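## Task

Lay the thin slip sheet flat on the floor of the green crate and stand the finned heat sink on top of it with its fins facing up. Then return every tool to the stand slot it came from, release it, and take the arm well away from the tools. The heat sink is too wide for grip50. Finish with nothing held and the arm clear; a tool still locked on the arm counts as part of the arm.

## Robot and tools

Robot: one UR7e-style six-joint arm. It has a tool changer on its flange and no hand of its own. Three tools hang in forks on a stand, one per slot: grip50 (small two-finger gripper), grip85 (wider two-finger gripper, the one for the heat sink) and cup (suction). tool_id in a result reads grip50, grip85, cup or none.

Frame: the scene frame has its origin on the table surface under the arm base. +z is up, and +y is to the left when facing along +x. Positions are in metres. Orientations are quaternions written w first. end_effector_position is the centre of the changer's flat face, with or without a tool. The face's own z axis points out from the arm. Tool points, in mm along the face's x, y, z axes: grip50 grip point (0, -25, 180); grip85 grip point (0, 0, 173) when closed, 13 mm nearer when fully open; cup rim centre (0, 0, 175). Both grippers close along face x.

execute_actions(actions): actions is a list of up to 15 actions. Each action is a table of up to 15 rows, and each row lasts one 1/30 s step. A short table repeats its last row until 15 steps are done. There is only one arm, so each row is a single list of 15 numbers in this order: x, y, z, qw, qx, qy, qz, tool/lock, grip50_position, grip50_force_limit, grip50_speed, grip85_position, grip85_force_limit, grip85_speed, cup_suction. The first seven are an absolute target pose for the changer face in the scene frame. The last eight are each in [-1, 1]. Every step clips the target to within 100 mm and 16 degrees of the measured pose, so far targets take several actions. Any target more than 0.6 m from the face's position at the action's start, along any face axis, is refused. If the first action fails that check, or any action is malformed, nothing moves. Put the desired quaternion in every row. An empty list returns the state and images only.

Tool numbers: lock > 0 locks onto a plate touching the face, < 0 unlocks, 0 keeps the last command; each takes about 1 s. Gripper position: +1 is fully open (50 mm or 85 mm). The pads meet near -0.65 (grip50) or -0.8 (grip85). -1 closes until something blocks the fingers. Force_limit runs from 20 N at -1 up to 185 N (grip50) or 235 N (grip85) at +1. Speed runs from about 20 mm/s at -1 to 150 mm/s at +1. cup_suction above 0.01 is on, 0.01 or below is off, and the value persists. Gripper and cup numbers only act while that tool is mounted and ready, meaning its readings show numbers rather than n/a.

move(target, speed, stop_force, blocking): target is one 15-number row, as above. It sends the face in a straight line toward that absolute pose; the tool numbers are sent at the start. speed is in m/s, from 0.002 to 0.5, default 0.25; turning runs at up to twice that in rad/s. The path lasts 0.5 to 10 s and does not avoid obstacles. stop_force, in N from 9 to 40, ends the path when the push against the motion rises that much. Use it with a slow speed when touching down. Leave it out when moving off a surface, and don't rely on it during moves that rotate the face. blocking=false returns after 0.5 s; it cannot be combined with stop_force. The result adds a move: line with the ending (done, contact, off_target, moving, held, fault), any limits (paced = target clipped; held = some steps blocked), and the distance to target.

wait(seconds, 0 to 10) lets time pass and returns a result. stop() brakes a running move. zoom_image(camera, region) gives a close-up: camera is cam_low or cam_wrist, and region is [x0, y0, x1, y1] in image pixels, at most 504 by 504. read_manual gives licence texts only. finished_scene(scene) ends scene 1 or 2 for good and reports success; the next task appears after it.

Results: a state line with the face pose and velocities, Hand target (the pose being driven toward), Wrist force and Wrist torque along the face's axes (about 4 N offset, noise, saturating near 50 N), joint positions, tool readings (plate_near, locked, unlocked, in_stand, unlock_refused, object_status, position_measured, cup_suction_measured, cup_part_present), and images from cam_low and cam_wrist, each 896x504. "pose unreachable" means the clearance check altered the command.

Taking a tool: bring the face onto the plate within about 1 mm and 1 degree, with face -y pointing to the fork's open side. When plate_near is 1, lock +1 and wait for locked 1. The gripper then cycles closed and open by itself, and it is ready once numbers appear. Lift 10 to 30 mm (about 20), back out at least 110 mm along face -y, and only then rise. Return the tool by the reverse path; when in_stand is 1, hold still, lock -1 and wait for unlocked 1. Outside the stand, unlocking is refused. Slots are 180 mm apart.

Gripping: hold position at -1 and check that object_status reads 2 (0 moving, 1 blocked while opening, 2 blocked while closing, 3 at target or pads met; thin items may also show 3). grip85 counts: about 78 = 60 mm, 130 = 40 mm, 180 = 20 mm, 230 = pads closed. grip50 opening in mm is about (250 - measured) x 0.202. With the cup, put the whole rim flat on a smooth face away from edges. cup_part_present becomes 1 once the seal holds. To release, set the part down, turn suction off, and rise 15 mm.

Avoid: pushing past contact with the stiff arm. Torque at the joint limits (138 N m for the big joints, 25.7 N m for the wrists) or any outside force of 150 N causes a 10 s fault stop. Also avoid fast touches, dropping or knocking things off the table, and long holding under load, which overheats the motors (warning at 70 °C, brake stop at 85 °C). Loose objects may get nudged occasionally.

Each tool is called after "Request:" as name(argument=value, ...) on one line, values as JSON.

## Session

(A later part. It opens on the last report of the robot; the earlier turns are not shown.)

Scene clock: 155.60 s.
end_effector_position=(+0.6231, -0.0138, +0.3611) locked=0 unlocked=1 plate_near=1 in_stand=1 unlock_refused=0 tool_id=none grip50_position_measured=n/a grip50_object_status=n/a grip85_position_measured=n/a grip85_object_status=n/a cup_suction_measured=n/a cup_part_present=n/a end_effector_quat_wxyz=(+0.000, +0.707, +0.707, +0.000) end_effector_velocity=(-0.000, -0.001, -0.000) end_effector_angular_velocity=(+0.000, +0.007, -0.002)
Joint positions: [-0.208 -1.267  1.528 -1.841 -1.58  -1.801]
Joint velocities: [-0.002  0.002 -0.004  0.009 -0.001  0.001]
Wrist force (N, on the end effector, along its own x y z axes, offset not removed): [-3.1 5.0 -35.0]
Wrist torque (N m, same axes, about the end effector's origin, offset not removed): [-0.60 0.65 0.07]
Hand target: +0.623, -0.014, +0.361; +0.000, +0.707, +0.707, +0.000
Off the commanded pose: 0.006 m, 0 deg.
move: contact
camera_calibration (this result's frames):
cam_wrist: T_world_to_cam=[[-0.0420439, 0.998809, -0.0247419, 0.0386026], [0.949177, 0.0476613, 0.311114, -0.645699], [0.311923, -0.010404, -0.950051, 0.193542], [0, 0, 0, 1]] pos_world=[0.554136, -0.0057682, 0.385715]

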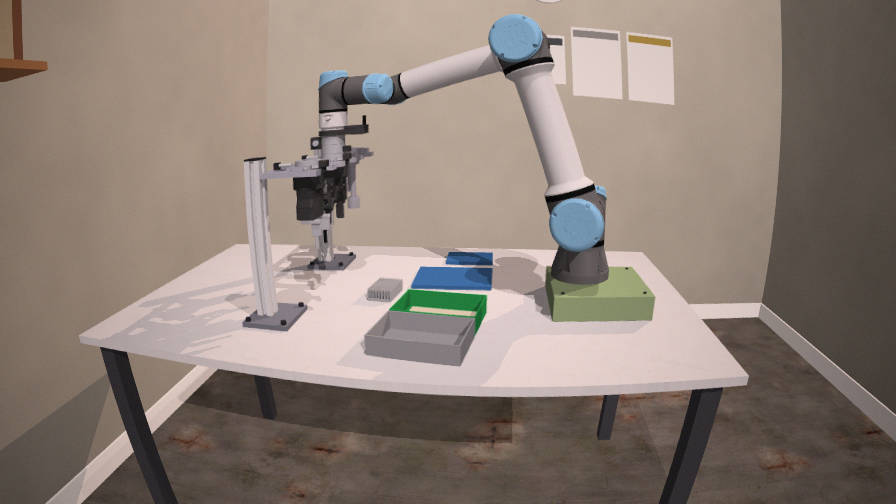

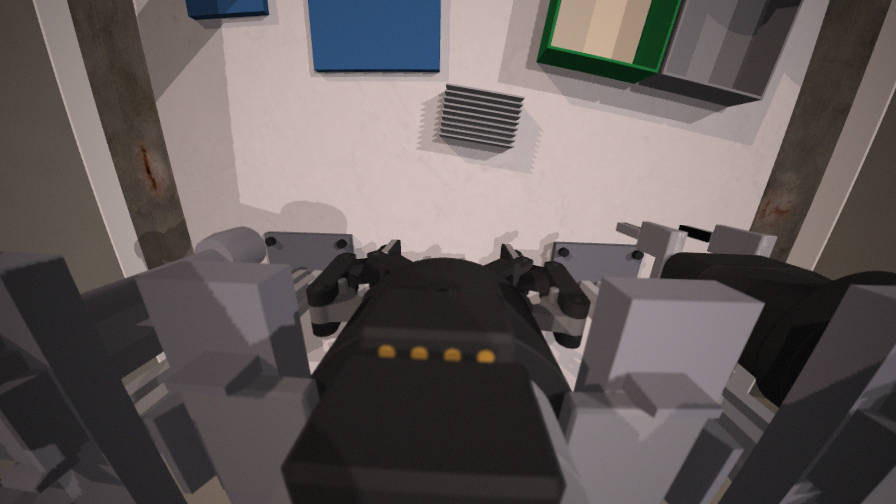

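Request:
execute_actions(actions=[[[0.623,-0.0138,0.3616,0,0.7071,0.7071,0,1,0,0,0,0.7,0,0,0]],[[0.623,-0.0138,0.3616,0,0.7071,0.7071,0,1,0,0,0,0.7,0,0,0]],[[0.623,-0.0138,0.3616,0,0.7071,0.7071,0,1,0,0,0,0.7,0,0,0]]])

Request:
move(target=[0.623,-0.0138,0.381,0,0.7071,0.7071,0,0,0,0,0,0.7,0,0,0], speed=0.03)

Request:
move(target=[0.46,-0.0138,0.381,0,0.7071,0.7071,0,0,0,0,0,0.7,0,0,0], speed=0.1)

Request:
move(target=[0.49,0.02,0.26,0,0.9981,-0.0610,0,0,0,0,0,0.7,0,0,0], speed=0.2)

Scene clock: 162.17 s.
end_effector_position=(+0.6230, -0.0138, +0.3617) locked=1 unlocked=0 plate_near=1 in_stand=1 unlock_refused=0 tool_id=grip85 grip50_position_measured=n/a grip50_object_status=n/a grip85_position_measured=n/a grip85_object_status=n/a cup_suction_measured=n/a cup_part_present=n/a end_effector_quat_wxyz=(+0.000, +0.707, +0.707, +0.000) end_effector_velocity=(+0.000, +0.001, -0.000) end_effector_angular_velocity=(+0.001, -0.000, +0.001)
Joint positions: [-0.208 -1.267  1.527 -1.84  -1.58  -1.801]
Joint velocities: [ 0.001  0.     0.    -0.     0.001 -0.001]
Wrist force (N, on the end effector, along its own x y z axes, offset not removed): [-1.3 3.1 -11.4]
Wrist torque (N m, same axes, about the end effector's origin, offset not removed): [-0.35 0.66 -0.03]
Hand target: +0.623, -0.014, +0.362; -0.000, +0.707, +0.707, -0.000
Off the commanded pose: 0.000 m, 0 deg.
camera_calibration (this result's frames):
cam_wrist: T_world_to_cam=[[-0.0420439, 0.998806, -0.0248595, 0.038616], [0.949218, 0.0476966, 0.310983, -0.645799], [0.311797, -0.0105222, -0.95009, 0.194209], [0, 0, 0, 1]] pos_world=[0.554073, -0.00572402, 0.386308]

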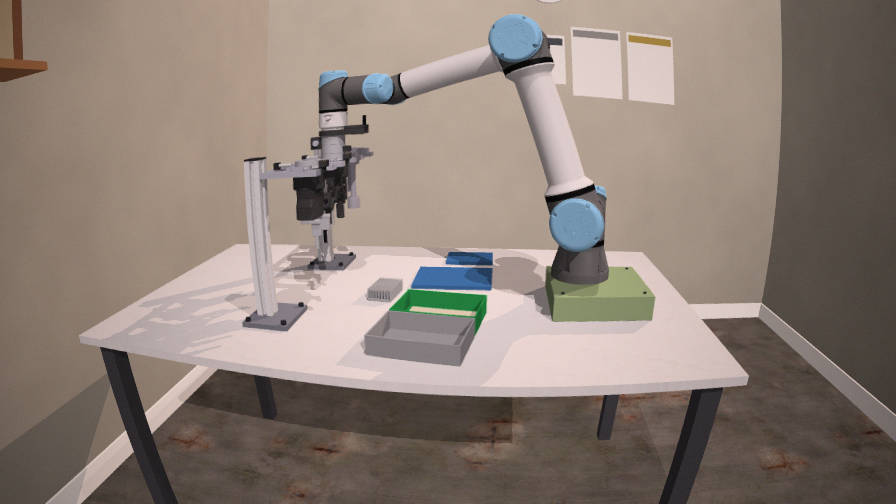

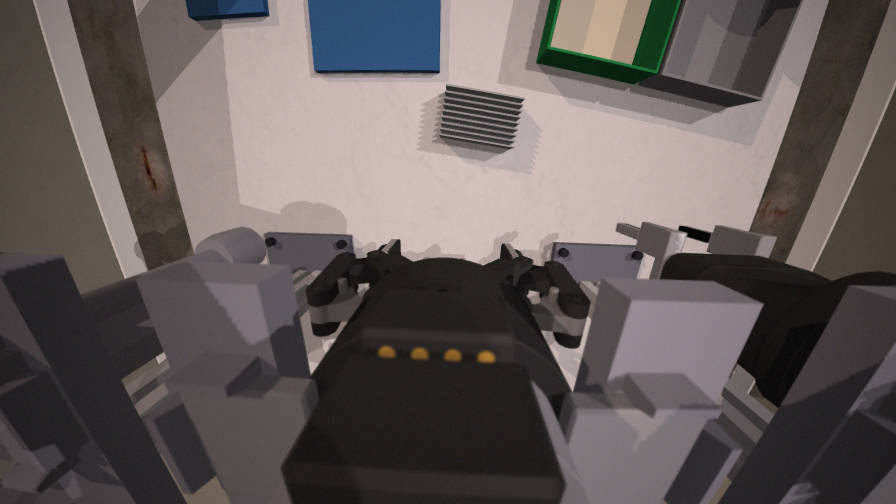

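Scene clock: 163.13 s.
end_effector_position=(+0.6230, -0.0138, +0.3809) locked=1 unlocked=0 plate_near=1 in_stand=0 unlock_refused=0 tool_id=grip85 grip50_position_measured=n/a grip50_object_status=n/a grip85_position_measured=n/a grip85_object_status=n/a cup_suction_measured=n/a cup_part_present=n/a end_effector_quat_wxyz=(+0.000, +0.707, +0.707, -0.000) end_effector_velocity=(-0.000, +0.000, +0.002) end_effector_angular_velocity=(+0.002, -0.000, +0.000)
Joint positions: [-0.208 -1.278  1.492 -1.793 -1.58  -1.801]
Joint velocities: [-0.    -0.001 -0.003  0.005  0.001 -0.001]
Wrist force (N, on the end effector, along its own x y z axes, offset not removed): [-1.6 1.1 -4.0]
Wrist torque (N m, same axes, about the end effector's origin, offset not removed): [0.08 0.08 0.30]
Hand target: +0.623, -0.014, +0.381; +0.000, +0.707, +0.707, +0.000
Off the commanded pose: 0.000 m, 0 deg.
move: done
camera_calibration (this result's frames):
cam_wrist: T_world_to_cam=[[-0.0420455, 0.998807, -0.0248401, 0.0390833], [0.949237, 0.0476915, 0.310926, -0.651744], [0.31174, -0.0105061, -0.950109, 0.212503], [0, 0, 0, 1]] pos_world=[0.554057, -0.00572146, 0.405516]

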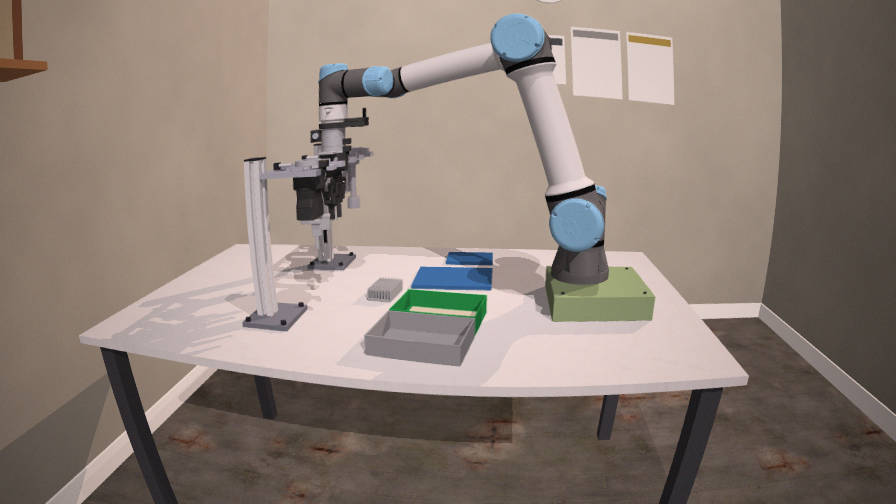

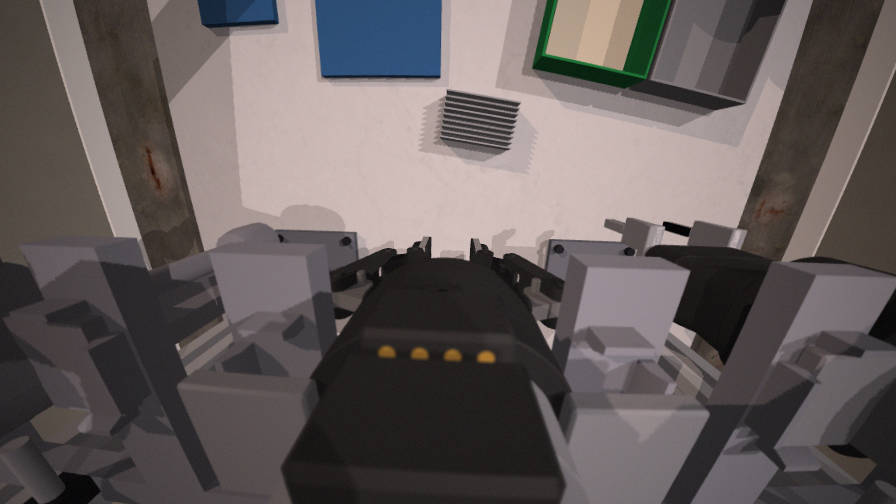

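Scene clock: 165.83 s.
end_effector_position=(+0.4600, -0.0137, +0.3808) locked=1 unlocked=0 plate_near=1 in_stand=0 unlock_refused=0 tool_id=grip85 grip50_position_measured=n/a grip50_object_status=n/a grip85_position_measured=41 grip85_object_status=3 cup_suction_measured=n/a cup_part_present=n/a end_effector_quat_wxyz=(+0.000, +0.707, +0.707, -0.000) end_effector_velocity=(+0.000, +0.000, -0.000) end_effector_angular_velocity=(+0.001, -0.000, +0.004)
Joint positions: [-0.292 -1.669  1.927 -1.839 -1.58  -1.885]
Joint velocities: [ 0.001  0.001  0.    -0.001  0.001 -0.003]
Wrist force (N, on the end effector, along its own x y z axes, offset not removed): [-1.7 3.6 -3.9]
Wrist torque (N m, same axes, about the end effector's origin, offset not removed): [0.14 0.10 -0.11]
Hand target: +0.460, -0.014, +0.381; +0.000, +0.707, +0.707, -0.000
Off the commanded pose: 0.000 m, 0 deg.
move: done
camera_calibration (this result's frames):
cam_wrist: T_world_to_cam=[[-0.0420453, 0.998802, -0.0250285, 0.0322154], [0.949216, 0.0477507, 0.310981, -0.497038], [0.311803, -0.0106822, -0.950087, 0.263202], [0, 0, 0, 1]] pos_world=[0.391083, -0.00563134, 0.40544]

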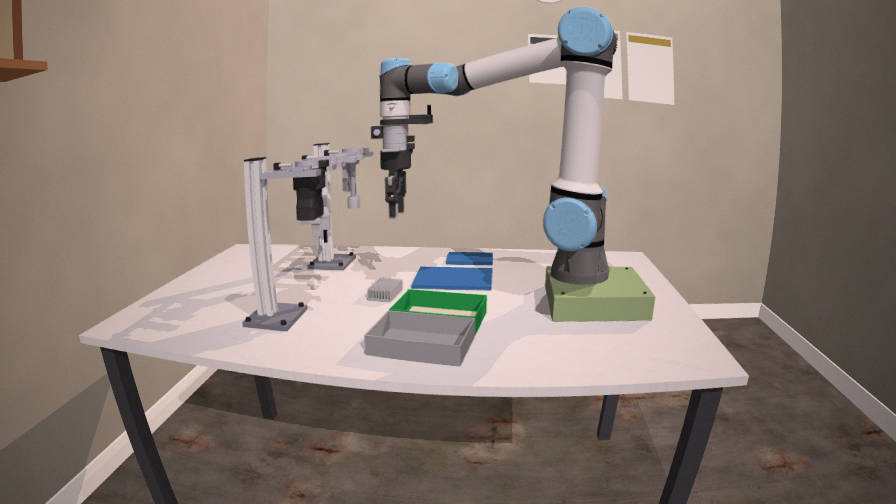

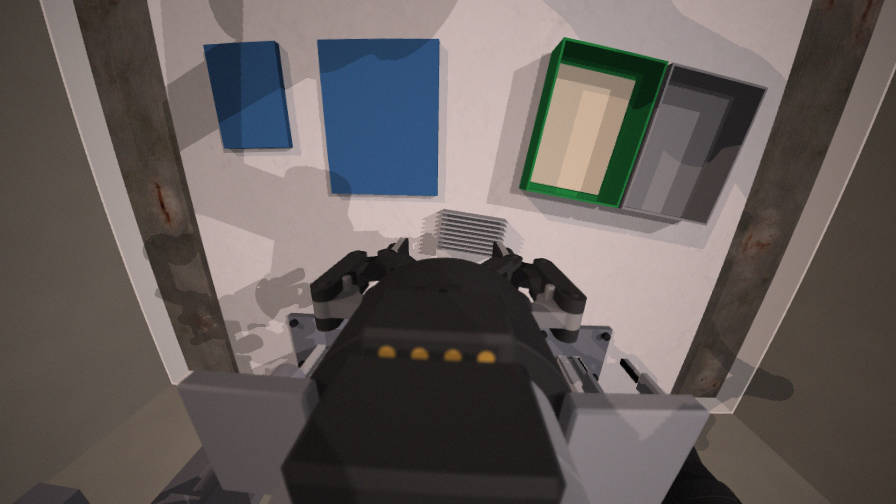

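Scene clock: 170.50 s.
end_effector_position=(+0.4900, +0.0199, +0.2601) locked=1 unlocked=0 plate_near=1 in_stand=0 unlock_refused=0 tool_id=grip85 grip50_position_measured=n/a grip50_object_status=n/a grip85_position_measured=41 grip85_object_status=3 cup_suction_measured=n/a cup_part_present=n/a end_effector_quat_wxyz=(-0.000, +0.998, -0.060, -0.000) end_effector_velocity=(+0.000, -0.000, -0.001) end_effector_angular_velocity=(-0.001, -0.000, -0.011)
Joint positions: [-0.205 -1.463  2.06  -2.176 -1.58  -0.106]
Joint velocities: [ 0.     0.001  0.001 -0.002 -0.001  0.011]
Wrist force (N, on the end effector, along its own x y z axes, offset not removed): [-1.3 -2.1 -2.7]
Wrist torque (N m, same axes, about the end effector's origin, offset not removed): [-0.09 0.18 -0.08]
Hand target: +0.490, +0.020, +0.260; -0.000, +0.998, -0.061, -0.000
Off the commanded pose: 0.000 m, 0 deg.
move: done
camera_calibration (this result's frames):
cam_wrist: T_world_to_cam=[[0.996572, -0.0788886, -0.0249276, -0.490664], [-0.0672824, -0.948127, 0.310689, 0.0284283], [-0.0481443, -0.307946, -0.950185, 0.321919], [0, 0, 0, 1]] pos_world=[0.506393, 0.0873795, 0.284819]

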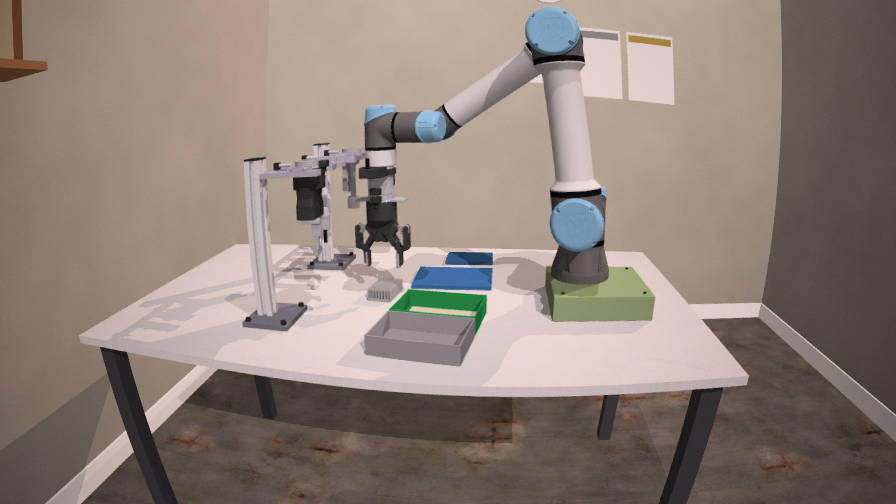

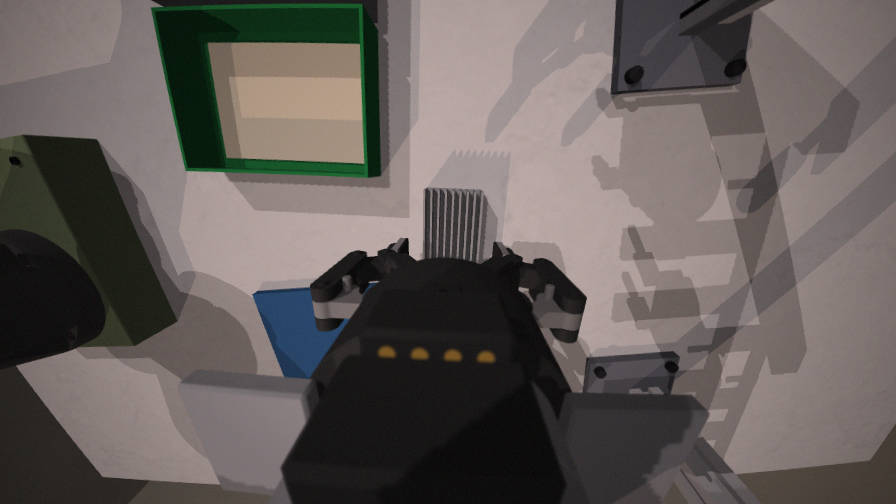

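Request:
move(target=[0.49,0.02,0.2022,0,0.9981,-0.0610,0,0,0,0,0,0.7,0,0,0], speed=0.05)

Request:
move(target=[0.49,0.02,0.2022,0,0.9981,-0.0610,0,0,0,0,0,-1,-0.3,-0.5,0], speed=0.05)

Request:
move(target=[0.49,0.02,0.28,0,0.9981,-0.0610,0,0,0,0,0,-1,-0.3,-0.5,0], speed=0.08)

Request:
move(target=[0.3335,0.168,0.28,0,0.9981,-0.0610,0,0,0,0,0,-1,-0.3,-0.5,0], speed=0.15)

Scene clock: 175.63 s.
end_effector_position=(+0.4900, +0.0200, +0.2024) locked=1 unlocked=0 plate_near=1 in_stand=0 unlock_refused=0 tool_id=grip85 grip50_position_measured=n/a grip50_object_status=n/a grip85_position_measured=41 grip85_object_status=3 cup_suction_measured=n/a cup_part_present=n/a end_effector_quat_wxyz=(-0.000, +0.998, -0.061, -0.000) end_effector_velocity=(+0.000, -0.000, -0.001) end_effector_angular_velocity=(-0.000, -0.002, +0.001)
Joint positions: [-0.206 -1.363  2.128 -2.344 -1.58  -0.106]
Joint velocities: [-0.     0.001  0.002 -0.005  0.    -0.001]
Wrist force (N, on the end effector, along its own x y z axes, offset not removed): [-0.3 2.3 -2.8]
Wrist torque (N m, same axes, about the end effector's origin, offset not removed): [0.09 0.04 0.11]
Hand target: +0.490, +0.020, +0.202; +0.000, +0.998, -0.061, -0.000
Off the commanded pose: 0.000 m, 0 deg.
move: done
camera_calibration (this result's frames):
cam_wrist: T_world_to_cam=[[0.996493, -0.0798986, -0.0248384, -0.492043], [-0.0682589, -0.947981, 0.310922, 0.0468481], [-0.0483886, -0.308137, -0.950111, 0.267163], [0, 0, 0, 1]] pos_world=[0.506443, 0.0874202, 0.227047]

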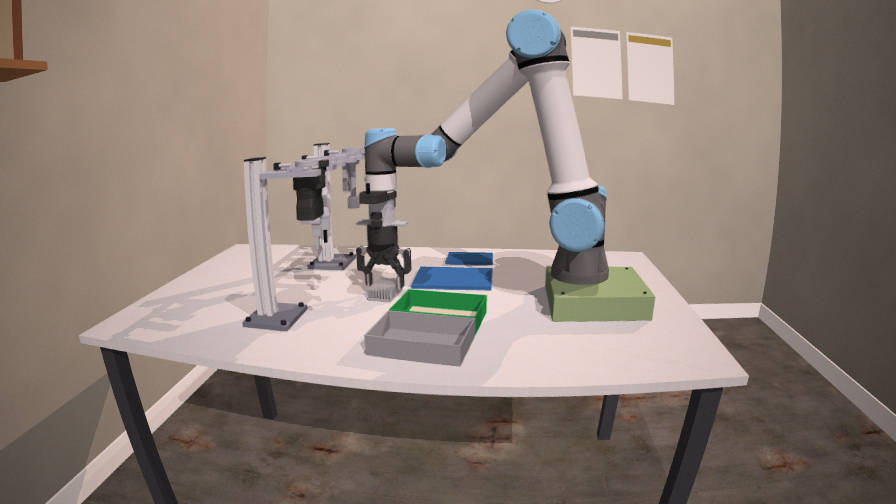

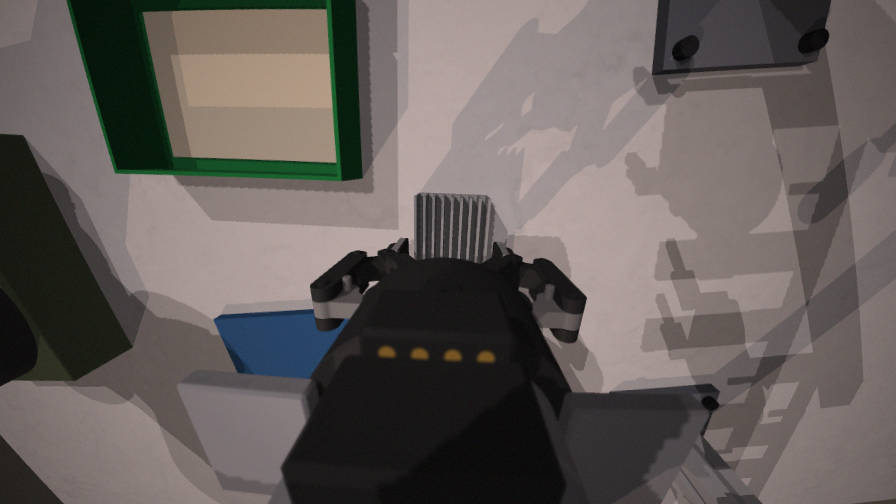

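Scene clock: 176.33 s.
end_effector_position=(+0.4900, +0.0200, +0.2023) locked=1 unlocked=0 plate_near=1 in_stand=0 unlock_refused=0 tool_id=grip85 grip50_position_measured=n/a grip50_object_status=n/a grip85_position_measured=81 grip85_object_status=2 cup_suction_measured=n/a cup_part_present=n/a end_effector_quat_wxyz=(+0.000, +0.998, -0.061, +0.000) end_effector_velocity=(-0.000, -0.000, -0.001) end_effector_angular_velocity=(-0.002, +0.001, +0.001)
Joint positions: [-0.206 -1.363  2.128 -2.345 -1.58  -0.106]
Joint velocities: [-0.     0.002  0.    -0.001 -0.003 -0.001]
Wrist force (N, on the end effector, along its own x y z axes, offset not removed): [-14.5 -3.5 -50.0]
Wrist torque (N m, same axes, about the end effector's origin, offset not removed): [-0.02 -2.61 -0.10]
Hand target: +0.490, +0.020, +0.202; +0.000, +0.998, -0.061, -0.000
Off the commanded pose: 0.000 m, 0 deg.
move: done
camera_calibration (this result's frames):
cam_wrist: T_world_to_cam=[[0.996497, -0.0799022, -0.0246824, -0.492064], [-0.0683079, -0.947961, 0.310974, 0.0468957], [-0.0482454, -0.308198, -0.950098, 0.266977], [0, 0, 0, 1]] pos_world=[0.506424, 0.0874202, 0.226926]

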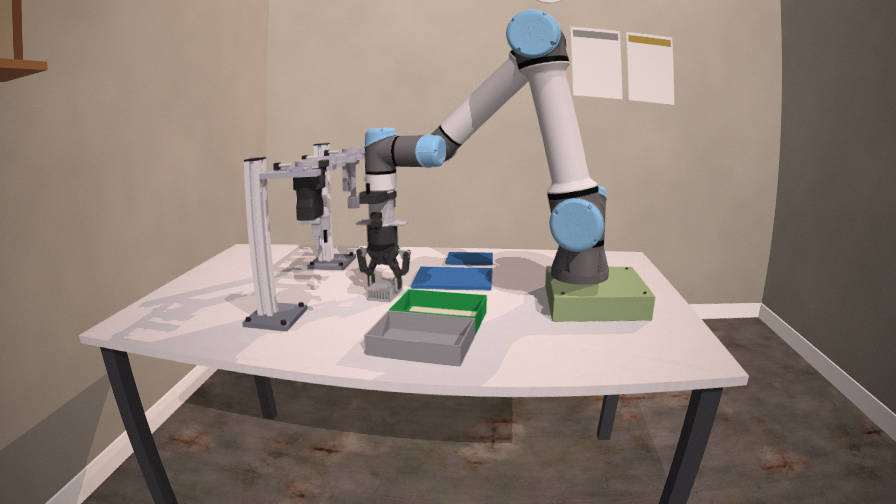

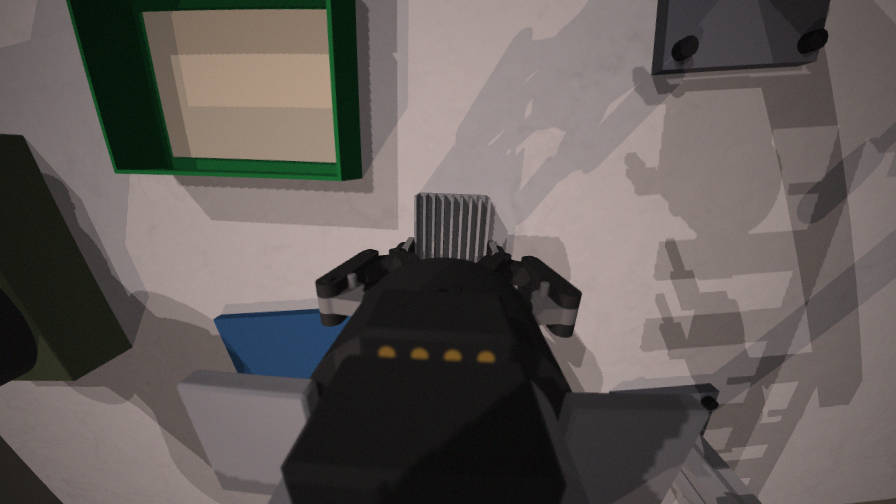

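Scene clock: 177.73 s.
end_effector_position=(+0.4899, +0.0200, +0.2798) locked=1 unlocked=0 plate_near=1 in_stand=0 unlock_refused=0 tool_id=grip85 grip50_position_measured=n/a grip50_object_status=n/a grip85_position_measured=81 grip85_object_status=2 cup_suction_measured=n/a cup_part_present=n/a end_effector_quat_wxyz=(+0.000, +0.998, -0.061, +0.000) end_effector_velocity=(+0.000, +0.000, +0.001) end_effector_angular_velocity=(+0.001, +0.003, +0.000)
Joint positions: [-0.205 -1.491  2.032 -2.12  -1.58  -0.105]
Joint velocities: [ 0.     0.    -0.003  0.005  0.001 -0.   ]
Wrist force (N, on the end effector, along its own x y z axes, offset not removed): [-2.7 0.1 -0.6]
Wrist torque (N m, same axes, about the end effector's origin, offset not removed): [0.03 0.25 0.10]
Hand target: +0.490, +0.020, +0.280; -0.000, +0.998, -0.061, +0.000
Off the commanded pose: 0.000 m, 0 deg.
move: done
camera_calibration (this result's frames):
cam_wrist: T_world_to_cam=[[0.996494, -0.0799003, -0.0248093, -0.490037], [-0.0682685, -0.947974, 0.310942, 0.0227915], [-0.048363, -0.308158, -0.950105, 0.340702], [0, 0, 0, 1]] pos_world=[0.506353, 0.0874418, 0.304459]

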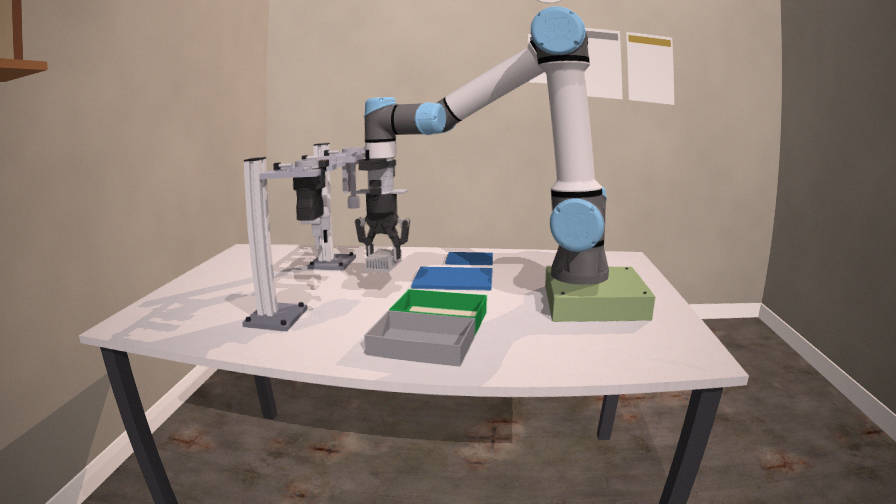

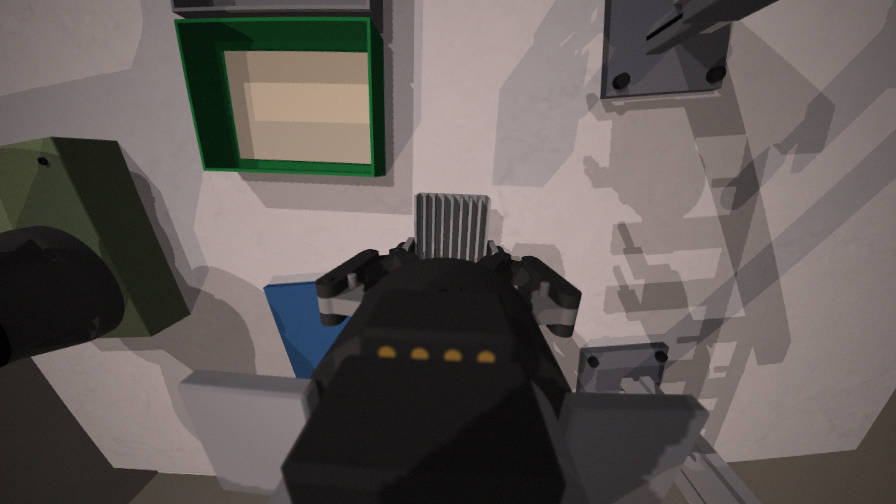

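Scene clock: 179.67 s.
end_effector_position=(+0.3336, +0.1679, +0.2798) locked=1 unlocked=0 plate_near=1 in_stand=0 unlock_refused=0 tool_id=grip85 grip50_position_measured=n/a grip50_object_status=n/a grip85_position_measured=81 grip85_object_status=2 cup_suction_measured=n/a cup_part_present=n/a end_effector_quat_wxyz=(-0.000, +0.998, -0.061, -0.000) end_effector_velocity=(-0.001, +0.001, -0.000) end_effector_angular_velocity=(-0.000, +0.001, -0.001)
Joint positions: [ 0.136 -1.786  2.309 -2.098 -1.582  0.236]
Joint velocities: [ 0.004 -0.001  0.001  0.001 -0.     0.004]
Wrist force (N, on the end effector, along its own x y z axes, offset not removed): [-3.6 0.8 1.6]
Wrist torque (N m, same axes, about the end effector's origin, offset not removed): [-0.04 0.23 -0.07]
Hand target: +0.333, +0.168, +0.280; -0.000, +0.998, -0.061, -0.000
Off the commanded pose: 0.000 m, 0 deg.
move: done
camera_calibration (this result's frames):
cam_wrist: T_world_to_cam=[[0.996483, -0.0798687, -0.0253407, -0.322273], [-0.0681099, -0.948211, 0.310252, 0.15252], [-0.0488078, -0.307435, -0.950316, 0.37884], [0, 0, 0, 1]] pos_world=[0.350019, 0.23535, 0.304532]

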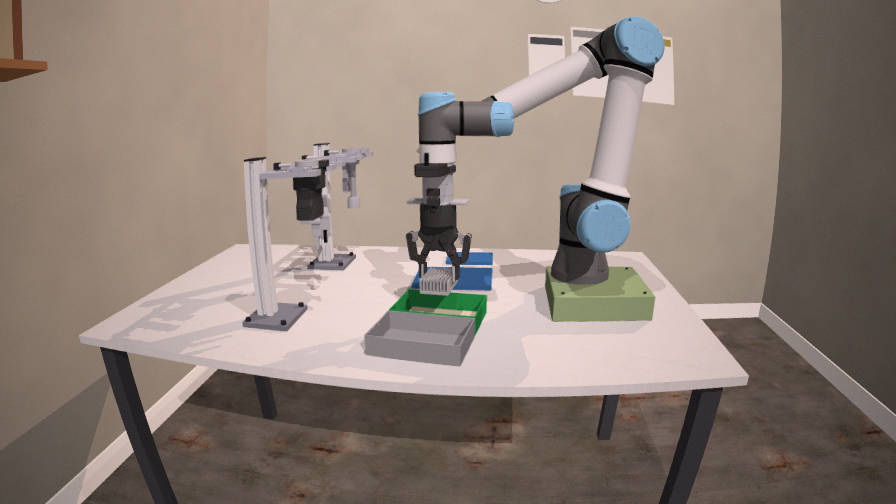

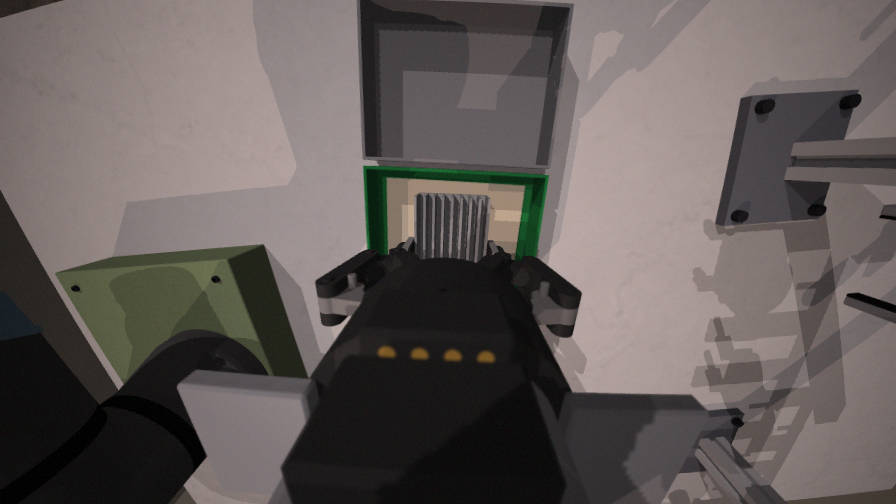

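Request:
move(target=[0.3335,0.170,0.218,0,0.9981,-0.0610,0,0,0,0,0,-1,-0.3,-0.5,0], speed=0.03, stop_force=12)

Request:
zoom_image(camera="cam_wrist", region=[300,140,600,280])

Scene clock: 183.50 s.
end_effector_position=(+0.3335, +0.1700, +0.2182) locked=1 unlocked=0 plate_near=1 in_stand=0 unlock_refused=0 tool_id=grip85 grip50_position_measured=n/a grip50_object_status=n/a grip85_position_measured=81 grip85_object_status=2 cup_suction_measured=n/a cup_part_present=n/a end_effector_quat_wxyz=(-0.000, +0.998, -0.061, -0.000) end_effector_velocity=(+0.001, -0.001, -0.001) end_effector_angular_velocity=(+0.001, -0.001, -0.004)
Joint positions: [ 0.14  -1.662  2.405 -2.319 -1.583  0.24 ]
Joint velocities: [-0.002  0.004  0.002 -0.007  0.     0.002]
Wrist force (N, on the end effector, along its own x y z axes, offset not removed): [-4.0 4.0 -0.4]
Wrist torque (N m, same axes, about the end effector's origin, offset not removed): [0.00 0.19 0.03]
Hand target: +0.334, +0.170, +0.218; -0.000, +0.998, -0.061, -0.000
Off the commanded pose: 0.000 m, 0 deg.
move: done
camera_calibration (this result's frames):
cam_wrist: T_world_to_cam=[[0.996493, -0.0798981, -0.0248507, -0.323705], [-0.068255, -0.947984, 0.310915, 0.173458], [-0.0483995, -0.308129, -0.950113, 0.320819], [0, 0, 0, 1]] pos_world=[0.349937, 0.237425, 0.24284]

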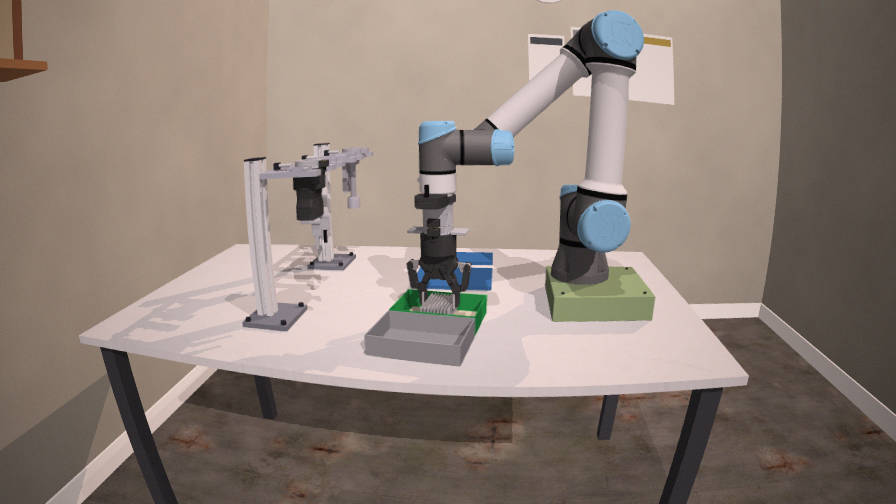

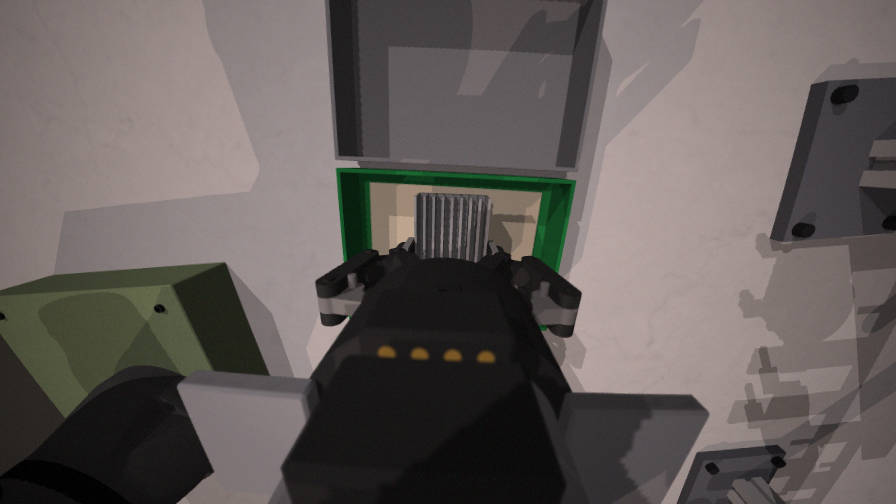

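Region (300, 140, 600, 280) of cam_wrist's 896x504 image, scaled by 1.680, with more detail than that image has; it fills the top 235 rows of this view, and the rest is white.

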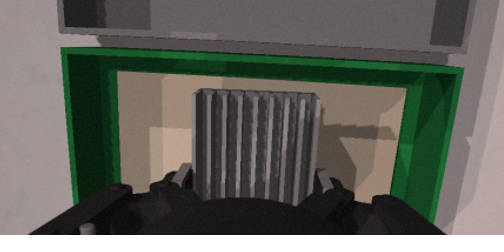

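Margin about 5–6 mm. Good.

Request:
move(target=[0.3335,0.170,0.20,0,0.9981,-0.0610,0,0,0,0,0,-1,-0.3,-0.5,0], speed=0.006, stop_force=9)

Scene clock: 187.40 s.
end_effector_position=(+0.3335, +0.1700, +0.2071) locked=1 unlocked=0 plate_near=1 in_stand=0 unlock_refused=0 tool_id=grip85 grip50_position_measured=n/a grip50_object_status=n/a grip85_position_measured=81 grip85_object_status=2 cup_suction_measured=n/a cup_part_present=n/a end_effector_quat_wxyz=(-0.000, +0.998, -0.061, +0.000) end_effector_velocity=(-0.001, -0.000, +0.001) end_effector_angular_velocity=(+0.001, +0.006, +0.001)
Joint positions: [ 0.14  -1.635  2.421 -2.361 -1.583  0.24 ]
Joint velocities: [-0.    -0.004 -0.002  0.012  0.001 -0.001]
Wrist force (N, on the end effector, along its own x y z axes, offset not removed): [4.1 2.0 -23.0]
Wrist torque (N m, same axes, about the end effector's origin, offset not removed): [0.48 0.36 -0.21]
Hand target: +0.334, +0.170, +0.207; +0.000, +0.998, -0.061, -0.000
Off the commanded pose: 0.007 m, 0 deg.
move: contact
camera_calibration (this result's frames):
cam_wrist: T_world_to_cam=[[0.996494, -0.079896, -0.024814, -0.323974], [-0.068264, -0.947981, 0.31092, 0.176915], [-0.0483646, -0.308137, -0.950112, 0.310249], [0, 0, 0, 1]] pos_world=[0.34992, 0.237427, 0.231726]

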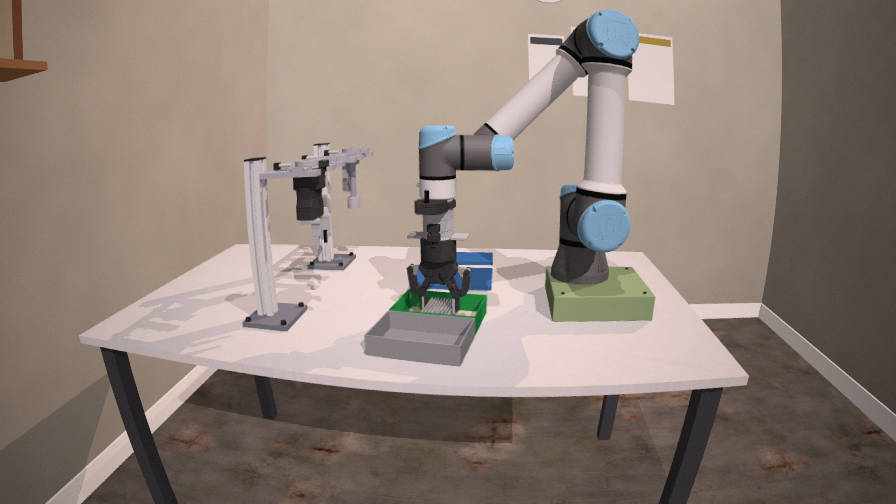

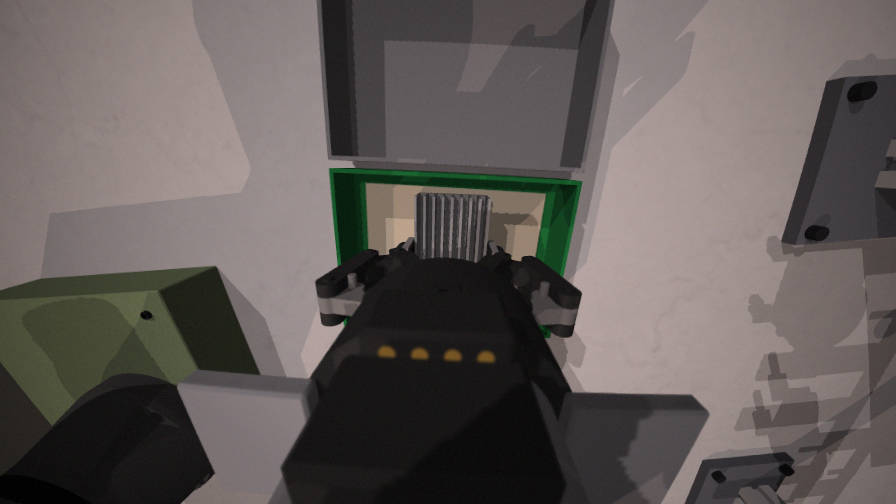

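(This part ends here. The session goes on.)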